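# Stack three cups upside down, largest on top

## Task

Put the three cups into one nested stack with each bigger cup over a smaller one, all three upside down (opening facing the table) and standing upright without tilt. The stack must stay that way by itself, with no hand supporting it.

## Robot and tools

Robot: two arms, left_arm and right_arm. Each ends in the same five-finger right hand, so the hands are not mirrored. Every finger number and axis means the same on both.

World frame (used in results): origin on the table top midway between the arms, +z up, +x out over the table, left_arm on the +y side. The names left and right are not image sides. Positions are in metres, orientations as quaternions wxyz, velocities in m/s and rad/s. Printed positions can be slightly off, more at long reach.

Hand point: a point fixed to the palm, 0.05 m in front of it, where index pad and thumb tip meet in a pinch. Its own axes: +z runs along the straightened fingers (fingertips 0.06 to 0.07 m past the point), +y leaves the palm face, +x crosses the palm toward the little finger. Across the palm the hand spans 0.08 m on the little-finger side and 0.02 m (thumb tucked in front) to 0.09 m on the thumb side. A wrist bracket on the little-finger side sticks out 0.03 m past the point in +y and 0.11 m across, and can collide. Tilting the hand shifts the point slightly.

Row layout (used by execute_actions and move): 28 numbers, each in [-1, 1], always for both arms. First 14 are left_arm/left_gripper, last 14 right_arm/right_gripper, each in this order: dx, dy, dz, rx, ry, rz, little, ring, middle, index, thumb_bend, thumb_turn, force_limit, speed.
- dx..rz are an offset, not a pose: the desired hand point pose relative to its measured pose when the action began, expressed in the hand point's own axes. 1.0 equals 0.6 m of travel or 180 degrees of turn. rx, ry, rz form one rotation vector. Every row in an action refers to that same start pose, not the row before. In a call's first action the start is the pose last reported in the scene.
- little, ring, middle, index, thumb_bend: absolute targets, +1 straight/open, -1 fully curled. thumb_turn: +1 beside the palm, -1 swung in front of the palm facing the fingers. A pinch is roughly index -0.22, thumb_bend -0.75, thumb_turn -0.57.
- force_limit: closing stops at a fingertip load scaling linearly from about 0 N (-1) to 10 N (+1), 15 N for both thumb motors; it does not limit opening. speed: from nearly zero (-1) to full (+1), full travel taking 0.6 s.
No value means 'leave unchanged'. To keep a hand as it is, resend the eight hand numbers of its last executed row; if none was sent yet, send its hand_measured six values plus hand_force_limit and hand_speed.

Tools:
- execute_actions(actions): a list of actions run in order. Each action is a table of up to 15 rows, one row per 1/30 s step; a shorter table repeats its last row to fill 15 steps. An empty list just reports state and images. Each step the commanded pose is clipped to within 100 mm and 16 degrees of the measured pose, so big offsets need several actions.
- move(target, speed, stop_force, blocking): target is one 28-number row, its offsets taken from the pose in the latest result that shows one. Each hand point follows a straight line to its target; both paths finish together, lasting 0.5 to 10 s (cut off at 10 s). speed: path top speed in m/s, 0.002 to 0.5, default 0.25; turning capped at twice that in rad/s. stop_force: one value in N, 13 to 80, for both arms; an arm ends its path when its wrist sensor feels that much extra push against its motion, then backs to its position two steps earlier. Use it only with slow moves and without rotating the hand; omit it when lifting away from something the hand is pressing. Not allowed in the first 0.2 s of a scene or with blocking=false. blocking=false returns after 0.5 s while motion continues; then use wait or stop before another move or action. The 'move:' line reports the ending (done, off_target, moving, held, fault, contact) and limits (paced = pose was clipped; held = some steps blocked), plus each hand point's distance from target. Paths do not avoid obstacles or the other arm.
- wait(seconds): 0 to 10; lets time pass with last commands held; returns early if a running move ends.
- stop(): brakes a running move; needs room to stop.
- zoom_image(camera, region): camera is cam_high, cam_left_wrist or cam_right_wrist; region [x0, y0, x1, y1] in pixels from the top-left, at most 504 by 504.
- show_instructions(): shows the reference images.
- finished_scene(scene): ends the current scene, given by its integer number; irreversible, so call it only once the stack stands alone.

Results: the state line gives each hand point's pose and velocity; 'Hand target' lines show where the controller is driving; 'pose unreachable' means the clearance check altered or blocked a command. hand_measured, hand_stopped_by (moving, target, force, stalled, fault), hand_load_n (positive = pushed open) list six motor values in row order; a lost grip shows as loads near 0. Wrist force and torque are in the hand point axes, noisy with offsets, saturating near 100 N. Joint torques are raw drive outputs, not contact measures. Cameras: cam_high 672x504, wrist cams 616x616 fisheye.

Gripping: with thumb_turn fully in front, the hand wraps objects 0.035 to 0.08 m wide, lying across the palm on the wrist side of the point; turn the thumb before arriving. Close at speed -0.9 or lower for a gentle grip. Motors lock on reaching target or force_limit.

Avoid: knocking anything off the table (fails the task); arms striking or pressing each other; driving a stiff arm past a firm contact (fault stop). A joint torque overload or 150 N outside force halts that arm for 10 s. Holding loads heats motors; a MOTOR HOT warning appears at 70 °C and brakes engage at 85 °C. Between replies the robot keeps its last command. Avoid drops, slips and slams.

Each tool is called after ">>>" by a JSON object that holds its "api" and its "payload".

Reference images:

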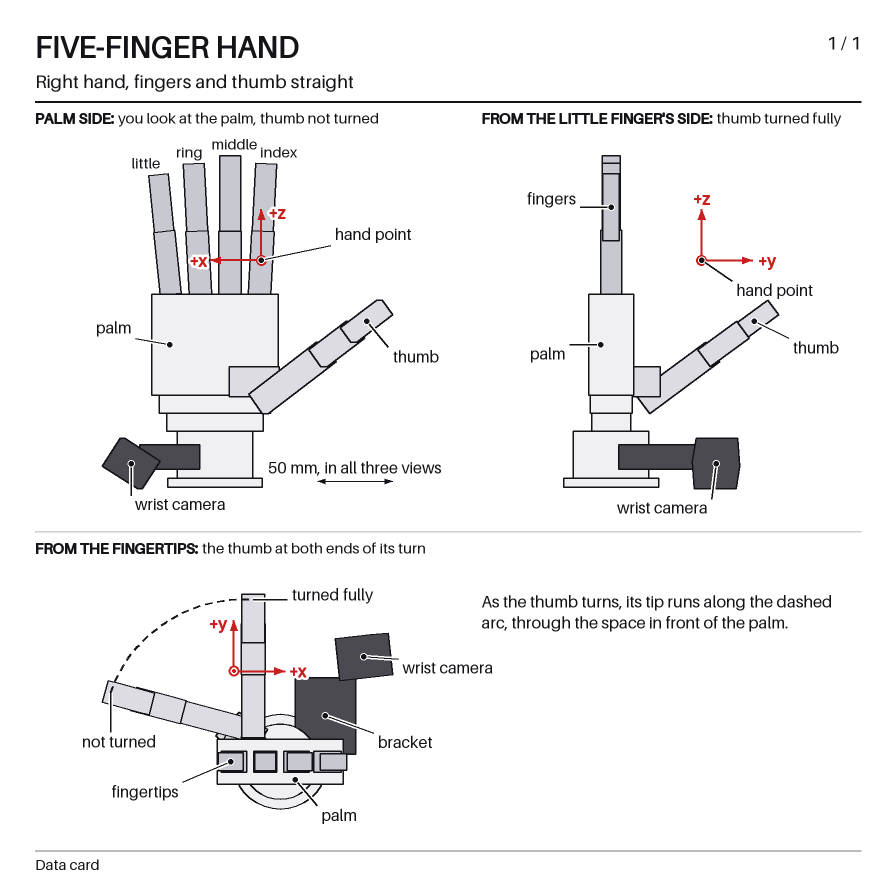

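## Session

>>> {"api": "execute_actions", "payload": {"actions": []}}

Scene clock: 0.00 s.
left_arm: end_effector_position=(-0.0885, +1.0494, +0.5643) hand_measured=(+1.000, +1.000, +1.000, +1.000, +1.000, +1.000) hand_load_n=(+0.0, +0.0, +0.0, +0.0, +0.0, +0.0) hand_stopped_by=(target, target, target, target, target, target) hand_force_limit=0.00 hand_speed=-0.80 end_effector_quat_wxyz=(+0.041, +0.677, -0.732, +0.067) end_effector_velocity=(+0.001, +0.001, -0.000) end_effector_angular_velocity=(+0.002, -0.002, -0.001) | right_arm: end_effector_position=(+0.3279, -1.2652, +0.5803) hand_measured=(+1.000, +1.000, +1.000, +1.000, +1.000, +1.000) hand_load_n=(+0.0, +0.0, +0.0, +0.0, +0.0, +0.0) hand_stopped_by=(target, target, target, target, target, target) hand_force_limit=0.00 hand_speed=-0.80 end_effector_quat_wxyz=(+0.064, +0.558, +0.827, +0.009) end_effector_velocity=(+0.000, +0.000, +0.000) end_effector_angular_velocity=(-0.001, +0.000, +0.000)
Joint positions: left_arm=[ 1.279 -1.446  1.391  1.756  1.66  -1.891] | right_arm=[-1.718 -1.498  1.408  1.608  1.453 -1.976]
Joint velocities: left_arm=[-0.    -0.    -0.    -0.002  0.001  0.002] | right_arm=[ 0.    -0.001 -0.    -0.    -0.    -0.   ]
Joint torques (N m, as the arm reports them, + toward a larger angle): no reading
Motor temperatures (°C, as the motors report them): left_arm=[27 24 23 27 28 25] | right_arm=[21 21 25 30 31 30]
Wrist force (N, on the end effector, along its own x y z axes, offset not removed): no reading
Wrist torque (N m, same axes, about the end effector's origin, offset not removed): no reading
Hand target (left_arm): -0.088, +1.049, +0.564; +0.041, +0.677, -0.732, +0.067
Hand target (right_arm): +0.328, -1.265, +0.580; +0.064, +0.558, +0.827, +0.009

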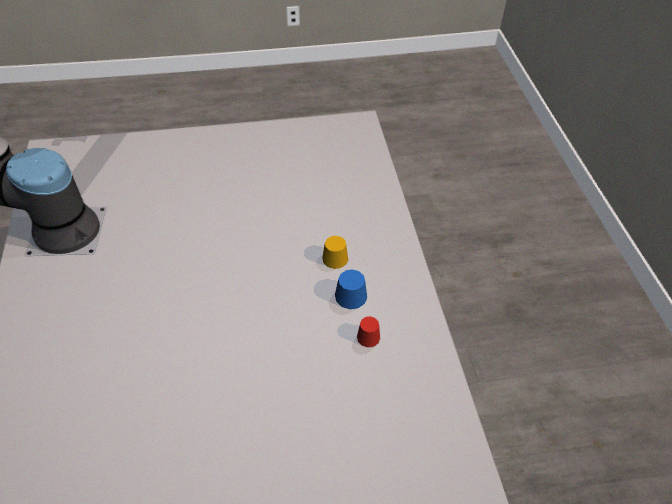

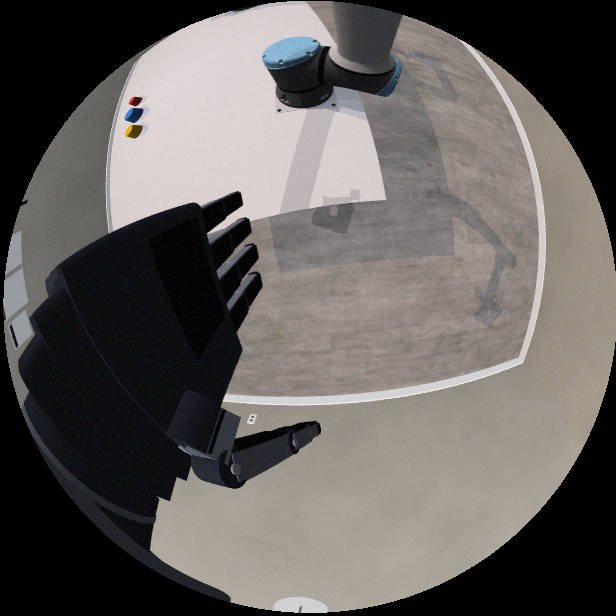

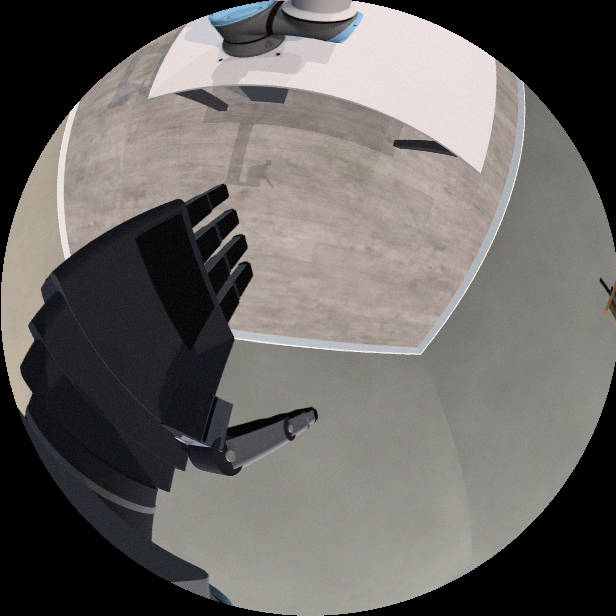

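>>> {"api": "zoom_image", "payload": {"camera": "cam_high", "region": [280, 220, 420, 360]}}

Region (280, 220, 420, 360) of cam_high's 672x504 image, scaled by 3.600, with more detail than that image has.

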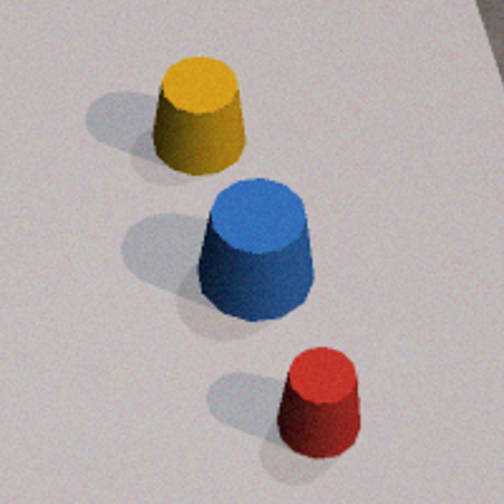

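>>> {"api": "move", "payload": {"target": [0.8,-1,0.6,0.376,0.288,-0.4,1,1,1,1,1,-1,0,0.5,0,0,0,0,0,0,1,1,1,1,1,1,0,-0.8], "speed": 0.3}}

Scene clock: 21.87 s.
left_arm: end_effector_position=(+0.4811, +0.4784, +0.3047) hand_measured=(+1.000, +1.000, +1.000, +1.000, +1.000, -1.000) hand_load_n=(+0.0, +0.0, +0.0, +0.0, +0.0, +0.0) hand_stopped_by=(target, target, target, target, target, target) hand_force_limit=0.00 hand_speed=0.50 end_effector_quat_wxyz=(-0.000, +0.766, -0.002, +0.642) end_effector_velocity=(+0.000, +0.000, -0.002) end_effector_angular_velocity=(+0.003, +0.003, +0.005) | right_arm: end_effector_position=(+0.3279, -1.2652, +0.5803) hand_measured=(+1.000, +1.000, +1.000, +1.000, +1.000, +1.000) hand_load_n=(+0.0, +0.0, +0.0, +0.0, +0.0, +0.0) hand_stopped_by=(target, target, target, target, target, target) hand_force_limit=0.00 hand_speed=-0.80 end_effector_quat_wxyz=(+0.064, +0.558, +0.827, +0.009) end_effector_velocity=(+0.000, -0.000, +0.000) end_effector_angular_velocity=(+0.001, -0.000, -0.001)
Joint positions: left_arm=[-0.358 -1.959  2.408 -0.253  1.112 -4.797] | right_arm=[-1.718 -1.498  1.408  1.608  1.453 -1.976]
Joint velocities: left_arm=[-0.004  0.003  0.002 -0.001 -0.009 -0.001] | right_arm=[ 0.     0.001 -0.001  0.001  0.     0.001]
Joint torques (N m, as the arm reports them, + toward a larger angle): left_arm=[-15.67   7.39 -27.62  -3.46  -2.04  -2.33] | right_arm=[  2.36 -37.4  -41.8    3.99  -0.43  -0.31]
Motor temperatures (°C, as the motors report them): left_arm=[27 24 23 27 28 25] | right_arm=[21 21 25 30 31 30]
Wrist force (N, on the end effector, along its own x y z axes, offset not removed): left_arm=[1.3 1.0 1.0] | right_arm=[2.6 -1.1 4.5]
Wrist torque (N m, same axes, about the end effector's origin, offset not removed): left_arm=[0.70 -0.38 0.08] | right_arm=[-0.55 -0.75 0.43]
Hand target (left_arm): +0.481, +0.478, +0.305; -0.000, +0.766, -0.002, +0.642
Hand target (right_arm): +0.328, -1.265, +0.580; +0.064, +0.558, +0.827, +0.009
Off the commanded pose (left_arm): 0.003 m, 0 deg.
Off the commanded pose (right_arm): 0.000 m, 0 deg.
move: done
camera_calibration (this result's frames):
cam_left_wrist: T_world_to_cam=[[0.0368317, -0.991324, -0.126174, 0.503143], [-0.679383, 0.0677539, -0.730649, 0.516188], [0.732859, 0.112632, -0.670993, -0.0739611], [0, 0, 0, 1]] pos_world=[0.38636, 0.472134, 0.391008]
cam_right_wrist: T_world_to_cam=[[0.967522, 0.23977, 0.0800715, -0.058016], [0.132132, -0.749725, 0.648424, -1.37719], [0.215504, -0.616785, -0.757057, -0.280537], [0, 0, 0, 1]] pos_world=[0.29856, -1.19164, 0.685269]

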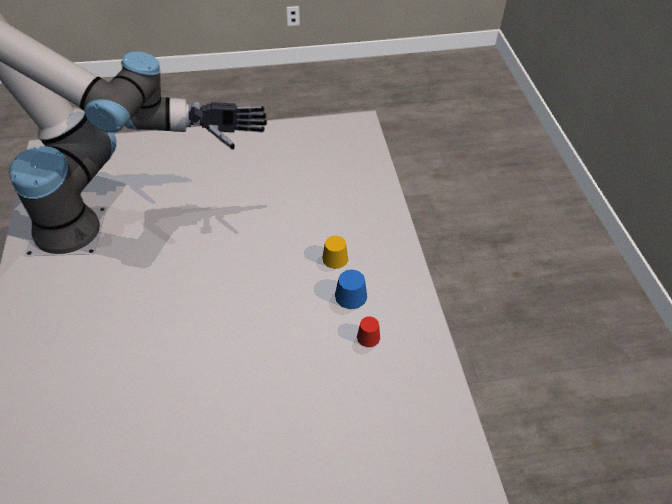

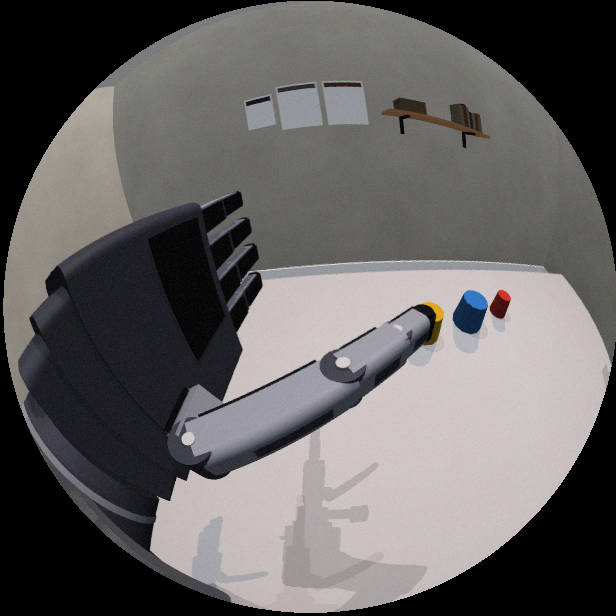

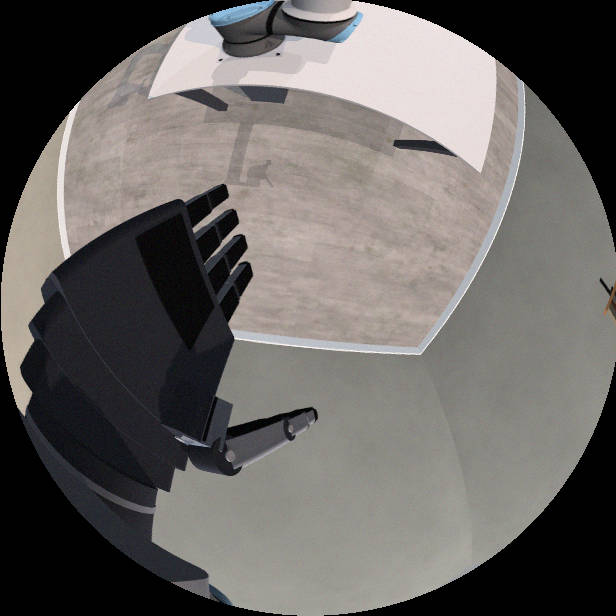

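>>> {"api": "move", "payload": {"target": [-0.392,0.247,0.271,0,0,0,1,1,1,1,1,-1,0,0.5,0,0,0,0,0,0,1,1,1,1,1,1,0,-0.8], "speed": 0.2}}

>>> {"api": "zoom_image", "payload": {"camera": "cam_high", "region": [200, 170, 400, 320]}}

Scene clock: 27.50 s.
left_arm: end_effector_position=(+0.6002, +0.3310, +0.0453) hand_measured=(+1.000, +1.000, +1.000, +1.000, +1.000, -1.000) hand_load_n=(+0.0, +0.0, +0.0, +0.0, +0.0, +0.0) hand_stopped_by=(target, target, target, target, target, target) hand_force_limit=0.00 hand_speed=0.50 end_effector_quat_wxyz=(-0.000, +0.766, -0.002, +0.642) end_effector_velocity=(+0.001, -0.000, -0.000) end_effector_angular_velocity=(+0.001, -0.003, +0.002) | right_arm: end_effector_position=(+0.3279, -1.2652, +0.5803) hand_measured=(+1.000, +1.000, +1.000, +1.000, +1.000, +1.000) hand_load_n=(+0.0, +0.0, +0.0, +0.0, +0.0, +0.0) hand_stopped_by=(target, target, target, target, target, target) hand_force_limit=0.00 hand_speed=-0.80 end_effector_quat_wxyz=(+0.064, +0.558, +0.827, +0.009) end_effector_velocity=(-0.000, -0.001, -0.001) end_effector_angular_velocity=(+0.001, -0.000, -0.001)
Joint positions: left_arm=[-0.542 -1.241  2.387 -0.927  0.931 -4.841] | right_arm=[-1.718 -1.498  1.408  1.608  1.453 -1.976]
Joint velocities: left_arm=[ 0.     0.002 -0.001 -0.004 -0.002  0.002] | right_arm=[-0.001  0.001  0.001 -0.001 -0.     0.   ]
Joint torques (N m, as the arm reports them, + toward a larger angle): left_arm=[-12.72 -39.1  -26.24  -3.2   -2.3    2.87] | right_arm=[  2.15 -37.68 -41.63   3.85  -0.56  -0.27]
Motor temperatures (°C, as the motors report them): left_arm=[27 24 23 27 28 25] | right_arm=[21 21 25 30 31 30]
Wrist force (N, on the end effector, along its own x y z axes, offset not removed): left_arm=[4.3 3.5 1.4] | right_arm=[0.5 -1.9 1.5]
Wrist torque (N m, same axes, about the end effector's origin, offset not removed): left_arm=[0.99 -0.95 0.45] | right_arm=[-0.50 -0.33 0.12]
Hand target (left_arm): +0.600, +0.331, +0.045; -0.000, +0.766, -0.002, +0.642
Hand target (right_arm): +0.328, -1.265, +0.580; +0.064, +0.558, +0.827, +0.009
Off the commanded pose (left_arm): 0.001 m, 0 deg.
Off the commanded pose (right_arm): 0.000 m, 0 deg.
move: done
camera_calibration (this result's frames):
cam_left_wrist: T_world_to_cam=[[0.0368961, -0.991294, -0.126393, 0.319824], [-0.679251, 0.0678919, -0.730759, 0.417452], [0.732978, 0.112814, -0.670833, -0.318891], [0, 0, 0, 1]] pos_world=[0.505494, 0.324674, 0.131557]
cam_right_wrist: T_world_to_cam=[[0.967522, 0.23977, 0.0800714, -0.058016], [0.132132, -0.749725, 0.648424, -1.37719], [0.215504, -0.616785, -0.757057, -0.280537], [0, 0, 0, 1]] pos_world=[0.298561, -1.19164, 0.685269]

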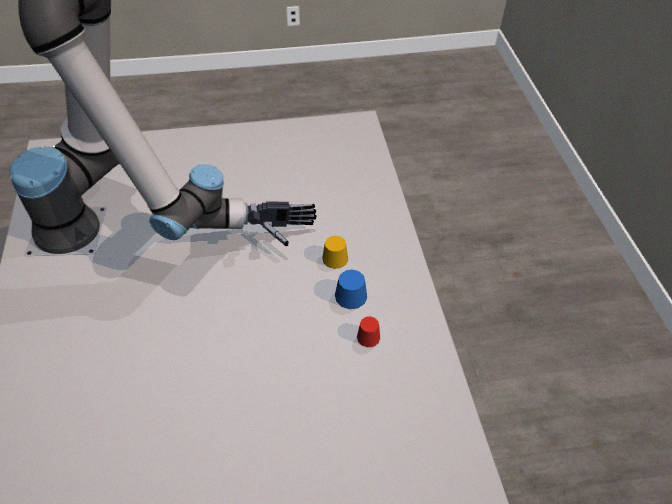

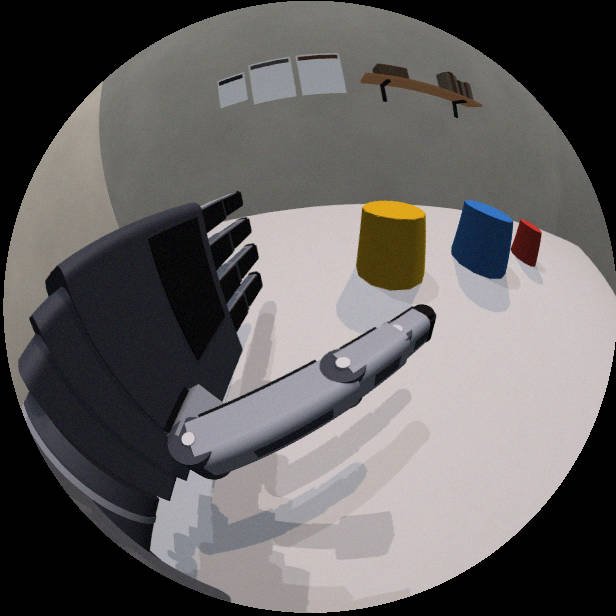

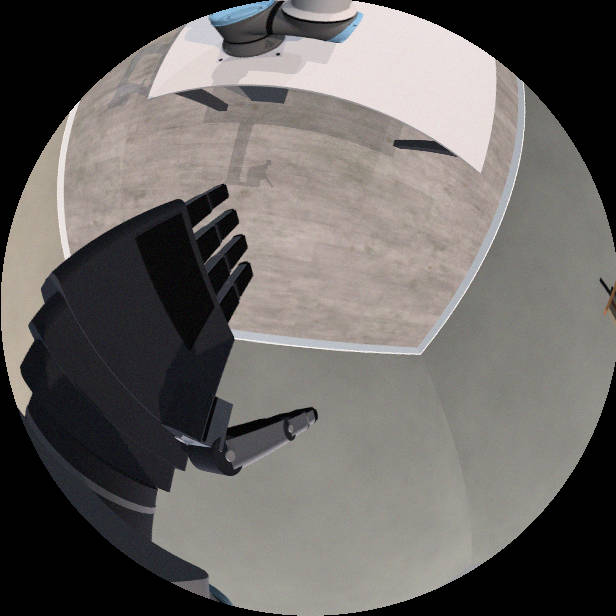

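Region (200, 170, 400, 320) of cam_high's 672x504 image, scaled by 2.520, with more detail than that image has; it fills the top 378 rows of this view, and the rest is white.

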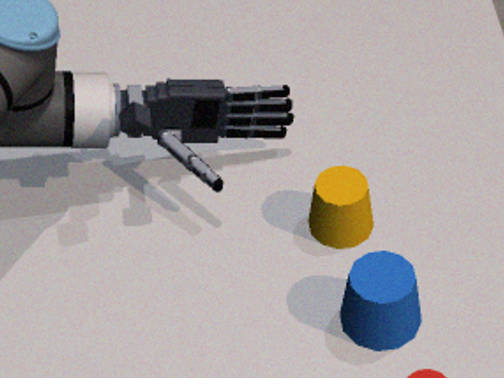

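>>> {"api": "move", "payload": {"target": [0.009,0.105,0.1,0,0,0,1,1,1,1,1,-1,0,0.5,0,0,0,0,0,0,1,1,1,1,1,1,0,-0.8], "speed": 0.1}}

>>> {"api": "zoom_image", "payload": {"camera": "cam_high", "region": [200, 170, 400, 320]}}

Scene clock: 32.80 s.
left_arm: end_effector_position=(+0.6601, +0.2679, +0.0402) hand_measured=(+1.000, +1.000, +1.000, +1.000, +1.000, -1.000) hand_load_n=(+0.0, +0.0, +0.0, +0.0, +0.0, +0.0) hand_stopped_by=(target, target, target, target, target, target) hand_force_limit=0.00 hand_speed=0.50 end_effector_quat_wxyz=(-0.000, +0.766, -0.002, +0.642) end_effector_velocity=(+0.001, -0.001, -0.001) end_effector_angular_velocity=(-0.000, +0.002, -0.000) | right_arm: end_effector_position=(+0.3279, -1.2652, +0.5803) hand_measured=(+1.000, +1.000, +1.000, +1.000, +1.000, +1.000) hand_load_n=(+0.0, +0.0, +0.0, +0.0, +0.0, +0.0) hand_stopped_by=(target, target, target, target, target, target) hand_force_limit=0.00 hand_speed=-0.80 end_effector_quat_wxyz=(+0.064, +0.558, +0.827, +0.009) end_effector_velocity=(-0.000, +0.000, +0.000) end_effector_angular_velocity=(-0.001, +0.000, +0.000)
Joint positions: left_arm=[-0.57  -1.151  2.238 -0.863  0.904 -4.849] | right_arm=[-1.718 -1.498  1.408  1.608  1.453 -1.976]
Joint velocities: left_arm=[-0.     0.002 -0.003  0.003  0.    -0.001] | right_arm=[-0.    -0.    -0.001  0.     0.    -0.001]
Joint torques (N m, as the arm reports them, + toward a larger angle): left_arm=[-11.77 -46.77 -28.83   1.87  -2.26  -2.89] | right_arm=[  2.39 -36.69 -41.42   3.84  -0.64  -0.3 ]
Motor temperatures (°C, as the motors report them): left_arm=[27 24 23 27 28 25] | right_arm=[21 21 25 30 31 30]
Wrist force (N, on the end effector, along its own x y z axes, offset not removed): left_arm=[-3.8 4.7 3.4] | right_arm=[4.4 -2.1 5.0]
Wrist torque (N m, same axes, about the end effector's origin, offset not removed): left_arm=[1.20 0.38 -0.23] | right_arm=[-0.72 -1.08 0.58]
Hand target (left_arm): +0.660, +0.268, +0.040; -0.000, +0.766, -0.002, +0.642
Hand target (right_arm): +0.328, -1.265, +0.580; +0.064, +0.558, +0.827, +0.009
Off the commanded pose (left_arm): 0.000 m, 0 deg.
Off the commanded pose (right_arm): 0.000 m, 0 deg.
move: done
camera_calibration (this result's frames):
cam_left_wrist: T_world_to_cam=[[0.0369008, -0.991286, -0.126457, 0.254489], [-0.679233, 0.067939, -0.730772, 0.458593], [0.732995, 0.11286, -0.670806, -0.359143], [0, 0, 0, 1]] pos_world=[0.565351, 0.261648, 0.126393]
cam_right_wrist: T_world_to_cam=[[0.967522, 0.23977, 0.0800714, -0.058016], [0.132132, -0.749725, 0.648424, -1.37719], [0.215504, -0.616785, -0.757057, -0.280537], [0, 0, 0, 1]] pos_world=[0.29856, -1.19164, 0.685269]

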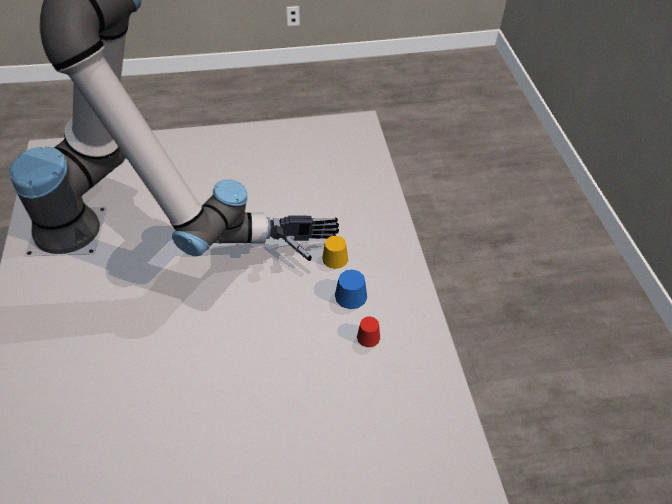

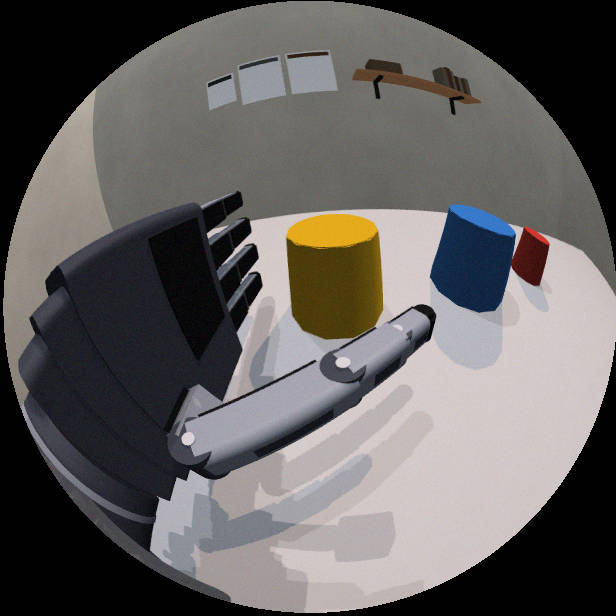

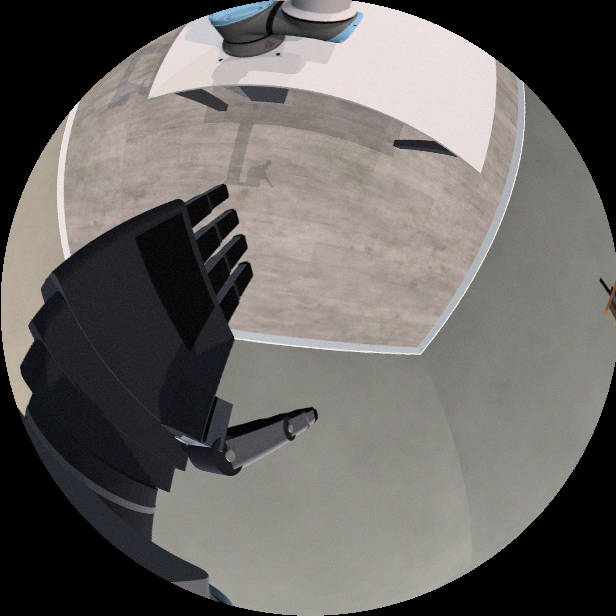

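Region (200, 170, 400, 320) of cam_high's 672x504 image, scaled by 2.520, with more detail than that image has; it fills the top 378 rows of this view, and the rest is white.

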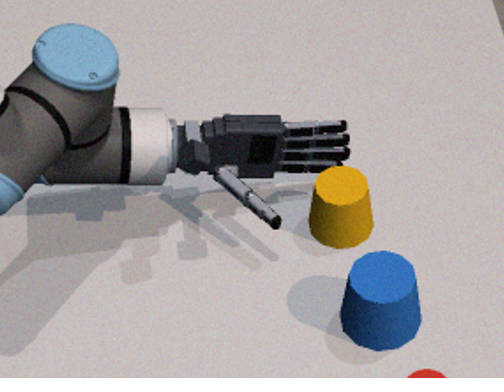

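>>> {"api": "move", "payload": {"target": [0.001,0.026,0.102,0,0,0,1,1,1,1,1,-1,0,0.5,0,0,0,0,0,0,1,1,1,1,1,1,0,-0.8], "speed": 0.06}}

>>> {"api": "zoom_image", "payload": {"camera": "cam_high", "region": [200, 170, 400, 320]}}

Scene clock: 37.27 s.
left_arm: end_effector_position=(+0.7204, +0.2522, +0.0302) hand_measured=(+1.000, +1.000, +1.000, +1.000, +1.000, -1.000) hand_load_n=(+0.0, +0.0, +0.0, +0.0, +0.0, +0.0) hand_stopped_by=(target, target, target, target, target, target) hand_force_limit=0.00 hand_speed=0.50 end_effector_quat_wxyz=(-0.000, +0.766, -0.002, +0.642) end_effector_velocity=(+0.001, +0.000, +0.000) end_effector_angular_velocity=(+0.000, -0.000, +0.001) | right_arm: end_effector_position=(+0.3279, -1.2652, +0.5803) hand_measured=(+1.000, +1.000, +1.000, +1.000, +1.000, +1.000) hand_load_n=(+0.0, +0.0, +0.0, +0.0, +0.0, +0.0) hand_stopped_by=(target, target, target, target, target, target) hand_force_limit=0.00 hand_speed=-0.80 end_effector_quat_wxyz=(+0.064, +0.558, +0.827, +0.009) end_effector_velocity=(-0.000, -0.001, -0.001) end_effector_angular_velocity=(+0.002, -0.000, -0.002)
Joint positions: left_arm=[-0.523 -1.072  2.117 -0.828  0.95  -4.836] | right_arm=[-1.718 -1.498  1.408  1.608  1.453 -1.976]
Joint velocities: left_arm=[ 0.001  0.    -0.001  0.    -0.001  0.   ] | right_arm=[-0.001  0.002 -0.001  0.    -0.     0.001]
Joint torques (N m, as the arm reports them, + toward a larger angle): left_arm=[  8.93 -57.76 -29.14   1.15   1.46   3.1 ] | right_arm=[  1.38 -36.96 -41.63   3.9   -0.8   -0.2 ]
Motor temperatures (°C, as the motors report them): left_arm=[27 24 23 27 28 25] | right_arm=[21 21 25 30 31 30]
Wrist force (N, on the end effector, along its own x y z axes, offset not removed): left_arm=[1.3 3.4 1.1] | right_arm=[2.3 0.4 1.6]
Wrist torque (N m, same axes, about the end effector's origin, offset not removed): left_arm=[0.96 -0.37 0.24] | right_arm=[-0.16 -0.58 0.36]
Hand target (left_arm): +0.720, +0.252, +0.030; -0.000, +0.766, -0.002, +0.642
Hand target (right_arm): +0.328, -1.265, +0.580; +0.064, +0.558, +0.827, +0.009
Off the commanded pose (left_arm): 0.000 m, 0 deg.
Off the commanded pose (right_arm): 0.000 m, 0 deg.
move: done
camera_calibration (this result's frames):
cam_left_wrist: T_world_to_cam=[[0.0368938, -0.991296, -0.126378, 0.235399], [-0.679276, 0.067879, -0.730737, 0.49334], [0.732955, 0.112805, -0.670859, -0.408201], [0, 0, 0, 1]] pos_world=[0.625622, 0.24591, 0.116406]
cam_right_wrist: T_world_to_cam=[[0.967522, 0.239769, 0.0800713, -0.0580162], [0.132132, -0.749725, 0.648424, -1.37719], [0.215504, -0.616785, -0.757057, -0.280537], [0, 0, 0, 1]] pos_world=[0.298561, -1.19164, 0.685269]

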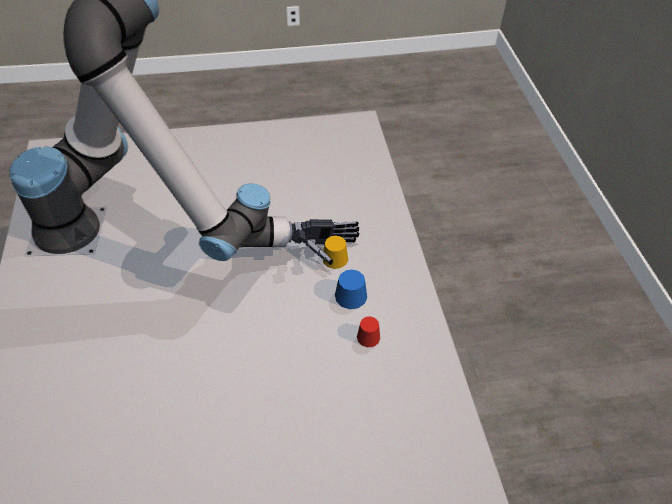

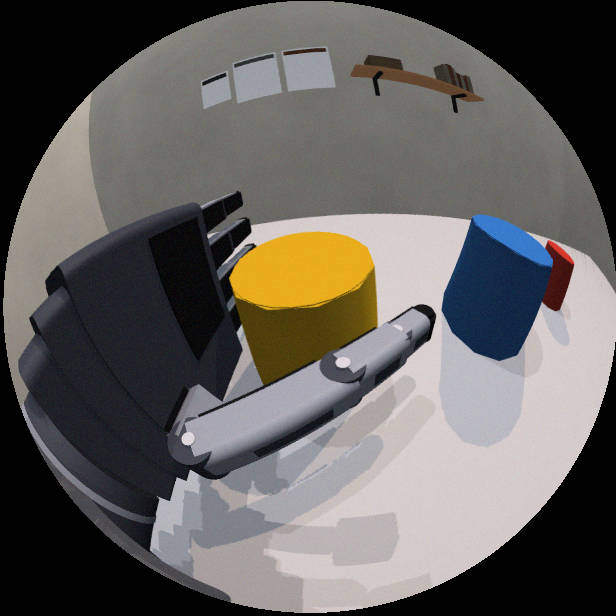

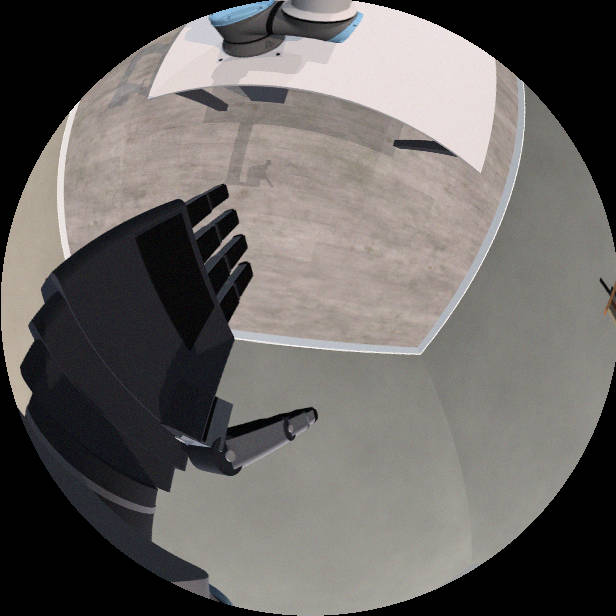

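Region (200, 170, 400, 320) of cam_high's 672x504 image, scaled by 2.520, with more detail than that image has; it fills the top 378 rows of this view, and the rest is white.

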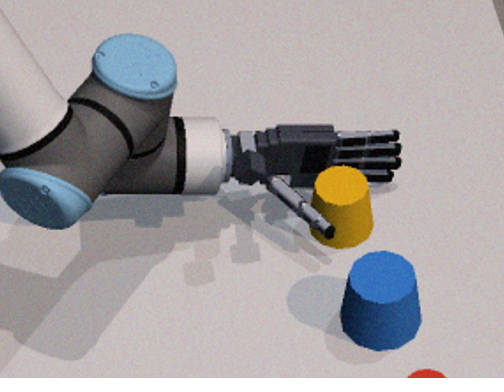

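>>> {"api": "move", "payload": {"target": [-0.004,0.006,0.012,0,0,0,1,-0.2,-0.8,-0.8,-0.8,-1,0.3,-0.6,0,0,0,0,0,0,1,1,1,1,1,1,0,-0.8], "speed": 0.03}}

>>> {"api": "zoom_image", "payload": {"camera": "cam_high", "region": [260, 200, 400, 320]}}

Scene clock: 40.90 s.
left_arm: end_effector_position=(+0.7271, +0.2486, +0.0266) hand_measured=(+1.000, -0.014, +0.138, +0.294, +0.586, -1.000) hand_load_n=(+0.0, +11.5, +5.0, +4.0, +17.5, +2.5) hand_stopped_by=(target, force, force, force, force, target) hand_force_limit=0.30 hand_speed=-0.60 end_effector_quat_wxyz=(-0.000, +0.766, -0.002, +0.642) end_effector_velocity=(-0.001, +0.002, -0.003) end_effector_angular_velocity=(+0.005, +0.005, +0.001) | right_arm: end_effector_position=(+0.3279, -1.2652, +0.5803) hand_measured=(+1.000, +1.000, +1.000, +1.000, +1.000, +1.000) hand_load_n=(+0.0, +0.0, +0.0, +0.0, +0.0, +0.0) hand_stopped_by=(target, target, target, target, target, target) hand_force_limit=0.00 hand_speed=-0.80 end_effector_quat_wxyz=(+0.064, +0.558, +0.827, +0.009) end_effector_velocity=(-0.000, -0.001, -0.000) end_effector_angular_velocity=(-0.001, -0.000, +0.000)
Joint positions: left_arm=[-0.521 -1.059  2.102 -0.827  0.952 -4.835] | right_arm=[-1.718 -1.498  1.408  1.608  1.453 -1.976]
Joint velocities: left_arm=[ 0.001  0.002  0.002  0.002 -0.     0.001] | right_arm=[-0.     0.     0.    -0.001 -0.    -0.001]
Joint torques (N m, as the arm reports them, + toward a larger angle): left_arm=[  8.71 -54.4  -22.1    1.05   1.11   3.  ] | right_arm=[  2.22 -36.6  -41.58   3.79  -0.66  -0.28]
Motor temperatures (°C, as the motors report them): left_arm=[27 24 23 27 28 25] | right_arm=[21 21 25 30 31 30]
Wrist force (N, on the end effector, along its own x y z axes, offset not removed): left_arm=[3.4 1.1 -0.4] | right_arm=[1.0 0.8 3.4]
Wrist torque (N m, same axes, about the end effector's origin, offset not removed): left_arm=[0.74 -0.15 0.02] | right_arm=[-0.20 -0.47 0.36]
Hand target (left_arm): +0.727, +0.249, +0.027; -0.000, +0.766, -0.002, +0.642
Hand target (right_arm): +0.328, -1.265, +0.580; +0.064, +0.558, +0.827, +0.009
Off the commanded pose (left_arm): 0.000 m, 0 deg.
Off the commanded pose (right_arm): 0.000 m, 0 deg.
move: done
camera_calibration (this result's frames):
cam_left_wrist: T_world_to_cam=[[0.036903, -0.991298, -0.126355, 0.231107], [-0.679258, 0.0678582, -0.730755, 0.495497], [0.732971, 0.112795, -0.670844, -0.415115], [0, 0, 0, 1]] pos_world=[0.632309, 0.242296, 0.112811]
cam_right_wrist: T_world_to_cam=[[0.967522, 0.23977, 0.0800714, -0.0580158], [0.132132, -0.749725, 0.648424, -1.37719], [0.215504, -0.616785, -0.757057, -0.280537], [0, 0, 0, 1]] pos_world=[0.29856, -1.19164, 0.685269]

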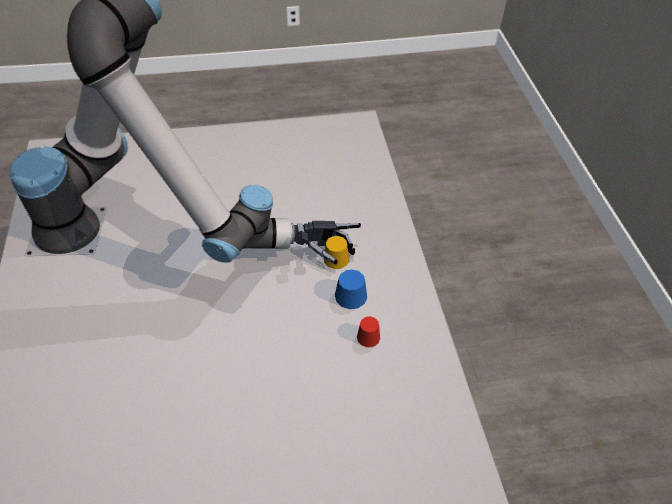

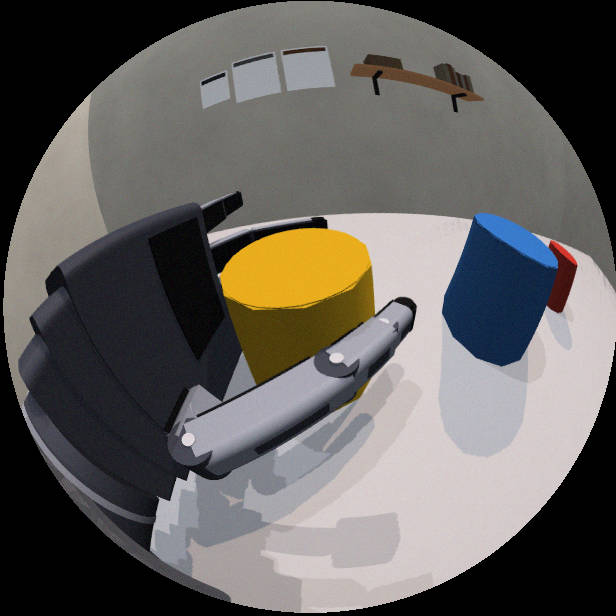

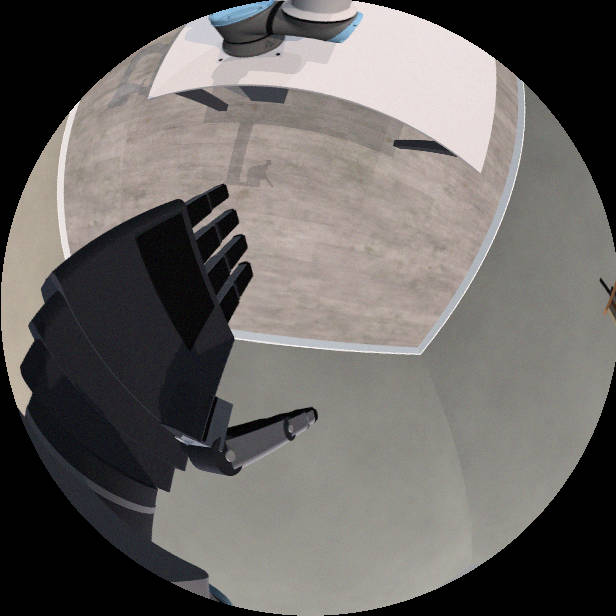

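Region (260, 200, 400, 320) of cam_high's 672x504 image, scaled by 3.600, with more detail than that image has; it fills the top 432 rows of this view, and the rest is white.

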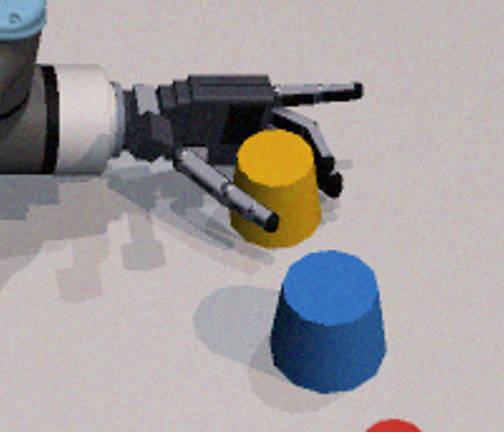

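>>> {"api": "move", "payload": {"target": [0.18,0,-0.032,0,0,0,1,-0.2,-0.8,-0.8,-0.8,-1,0.3,-0.6,0,0,0,0,0,0,1,1,1,1,1,1,0,-0.8], "speed": 0.12}}

>>> {"api": "move", "payload": {"target": [0.0125,0.3,0.07,0,0,0,1,-0.2,-0.8,-0.8,-0.8,-1,0.3,-0.6,0,0,0,0,0,0,1,1,1,1,1,1,0,-0.8], "speed": 0.15}}

Scene clock: 47.13 s.
left_arm: end_effector_position=(+0.7268, +0.2483, +0.1360) hand_measured=(+1.000, -0.014, +0.138, +0.294, +0.586, -1.000) hand_load_n=(+0.0, +10.0, +5.0, +4.5, +17.5, +4.5) hand_stopped_by=(target, force, force, force, force, target) hand_force_limit=0.30 hand_speed=-0.60 end_effector_quat_wxyz=(-0.000, +0.766, -0.002, +0.642) end_effector_velocity=(-0.001, +0.001, +0.001) end_effector_angular_velocity=(+0.000, +0.002, +0.001) | right_arm: end_effector_position=(+0.3279, -1.2652, +0.5803) hand_measured=(+1.000, +1.000, +1.000, +1.000, +1.000, +1.000) hand_load_n=(+0.0, +0.0, +0.0, +0.0, +0.0, +0.0) hand_stopped_by=(target, target, target, target, target, target) hand_force_limit=0.00 hand_speed=-0.80 end_effector_quat_wxyz=(+0.064, +0.558, +0.827, +0.009) end_effector_velocity=(-0.000, +0.000, -0.000) end_effector_angular_velocity=(-0.000, +0.000, -0.001)
Joint positions: left_arm=[-0.522 -1.225  2.068 -0.627  0.951 -4.836] | right_arm=[-1.718 -1.498  1.408  1.608  1.453 -1.976]
Joint velocities: left_arm=[-0.001 -0.003  0.001  0.005 -0.002 -0.002] | right_arm=[-0.001 -0.001  0.002 -0.001  0.     0.   ]
Joint torques (N m, as the arm reports them, + toward a larger angle): left_arm=[-12.64 -70.08 -36.36   0.99  -2.15  -2.93] | right_arm=[  2.83 -36.5  -41.49   3.73  -0.62  -0.17]
Motor temperatures (°C, as the motors report them): left_arm=[27 24 23 27 28 25] | right_arm=[21 21 25 30 31 30]
Wrist force (N, on the end effector, along its own x y z axes, offset not removed): left_arm=[4.7 0.5 -0.3] | right_arm=[3.0 -1.9 5.3]
Wrist torque (N m, same axes, about the end effector's origin, offset not removed): left_arm=[0.61 -0.93 0.35] | right_arm=[-0.71 -0.86 0.38]
Hand target (left_arm): +0.727, +0.248, +0.136; -0.000, +0.766, -0.002, +0.642
Hand target (right_arm): +0.328, -1.265, +0.580; +0.064, +0.558, +0.827, +0.009
Off the commanded pose (left_arm): 0.000 m, 0 deg.
Off the commanded pose (right_arm): 0.000 m, 0 deg.
move: done
camera_calibration (this result's frames):
cam_left_wrist: T_world_to_cam=[[0.0368942, -0.991291, -0.126413, 0.244694], [-0.67926, 0.0679067, -0.730749, 0.575304], [0.73297, 0.112828, -0.670839, -0.341471], [0, 0, 0, 1]] pos_world=[0.632041, 0.242024, 0.222263]
cam_right_wrist: T_world_to_cam=[[0.967522, 0.23977, 0.0800714, -0.0580159], [0.132132, -0.749725, 0.648424, -1.37719], [0.215504, -0.616785, -0.757057, -0.280537], [0, 0, 0, 1]] pos_world=[0.298561, -1.19164, 0.685269]

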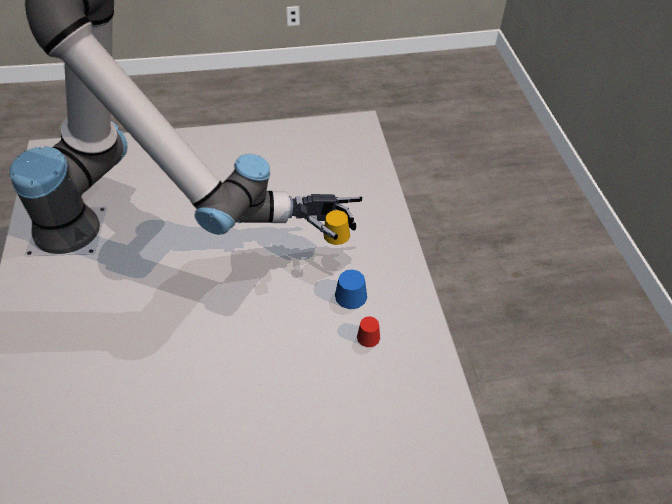

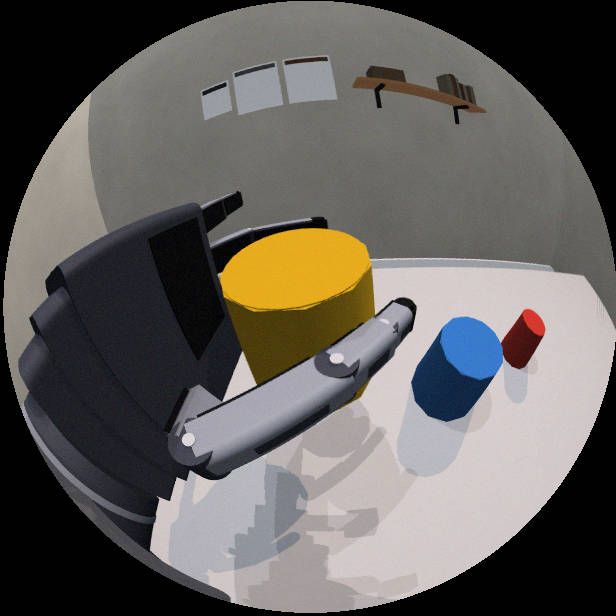

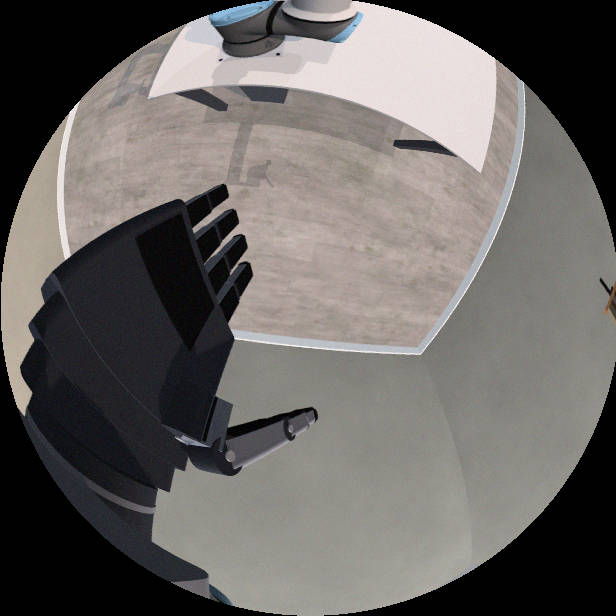

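Scene clock: 48.80 s.
left_arm: end_effector_position=(+0.7692, +0.0684, +0.1358) hand_measured=(+1.000, -0.014, +0.138, +0.294, +0.586, -1.000) hand_load_n=(+0.0, +10.0, +5.0, +4.5, +17.5, +4.5) hand_stopped_by=(target, force, force, force, force, target) hand_force_limit=0.30 hand_speed=-0.60 end_effector_quat_wxyz=(-0.001, +0.766, -0.002, +0.643) end_effector_velocity=(+0.000, -0.001, +0.001) end_effector_angular_velocity=(-0.001, -0.001, +0.000) | right_arm: end_effector_position=(+0.3279, -1.2652, +0.5803) hand_measured=(+1.000, +1.000, +1.000, +1.000, +1.000, +1.000) hand_load_n=(+0.0, +0.0, +0.0, +0.0, +0.0, +0.0) hand_stopped_by=(target, target, target, target, target, target) hand_force_limit=0.00 hand_speed=-0.80 end_effector_quat_wxyz=(+0.064, +0.558, +0.827, +0.009) end_effector_velocity=(+0.001, -0.001, -0.001) end_effector_angular_velocity=(+0.001, -0.000, -0.000)
Joint positions: left_arm=[-0.694 -1.07   1.819 -0.499  0.783 -4.887] | right_arm=[-1.718 -1.498  1.408  1.608  1.453 -1.976]
Joint velocities: left_arm=[-0.001 -0.    -0.001 -0.    -0.001 -0.   ] | right_arm=[ 0.001  0.002 -0.    -0.    -0.     0.001]
Joint torques (N m, as the arm reports them, + toward a larger angle): left_arm=[-10.2  -64.32 -39.     0.78  -1.96  -2.65] | right_arm=[  1.4  -37.47 -41.83   3.6   -0.68  -0.09]
Motor temperatures (°C, as the motors report them): left_arm=[27 24 23 27 28 25] | right_arm=[21 21 25 30 31 30]
Wrist force (N, on the end effector, along its own x y z axes, offset not removed): left_arm=[2.7 0.8 -2.2] | right_arm=[3.7 1.6 2.9]
Wrist torque (N m, same axes, about the end effector's origin, offset not removed): left_arm=[0.97 -0.48 0.27] | right_arm=[-0.01 -1.00 0.58]
Hand target (left_arm): +0.769, +0.068, +0.136; -0.000, +0.766, -0.002, +0.643
Hand target (right_arm): +0.328, -1.265, +0.580; +0.064, +0.558, +0.827, +0.009
Off the commanded pose (left_arm): 0.001 m, 0 deg.
Off the commanded pose (right_arm): 0.000 m, 0 deg.
move: done
camera_calibration (this result's frames):
cam_left_wrist: T_world_to_cam=[[0.0369345, -0.99125, -0.126726, 0.0648126], [-0.679098, 0.0681351, -0.730879, 0.616055], [0.733118, 0.113054, -0.670639, -0.35259], [0, 0, 0, 1]] pos_world=[0.674458, 0.0621321, 0.222014]
cam_right_wrist: T_world_to_cam=[[0.967522, 0.239769, 0.0800715, -0.0580163], [0.132132, -0.749725, 0.648424, -1.37719], [0.215504, -0.616785, -0.757057, -0.280537], [0, 0, 0, 1]] pos_world=[0.29856, -1.19164, 0.685269]

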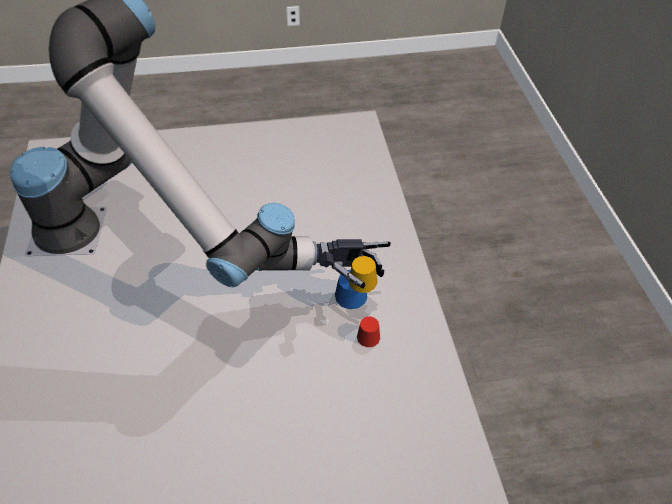

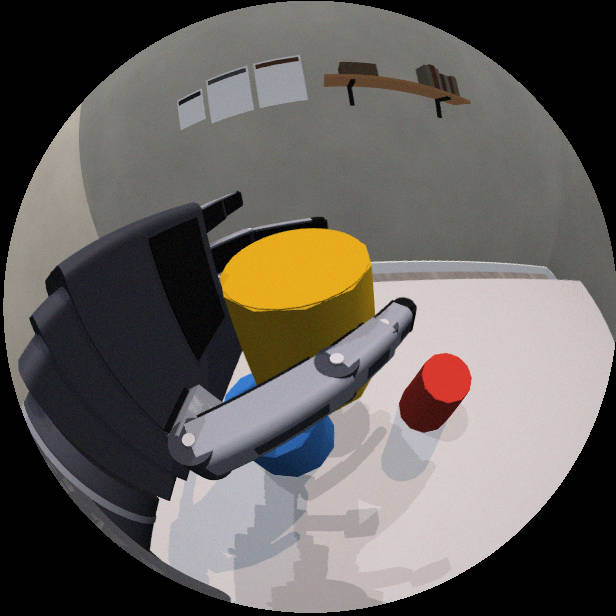

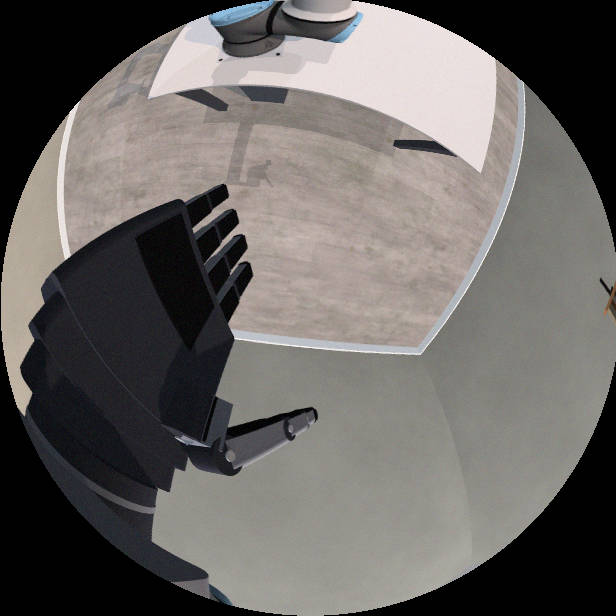

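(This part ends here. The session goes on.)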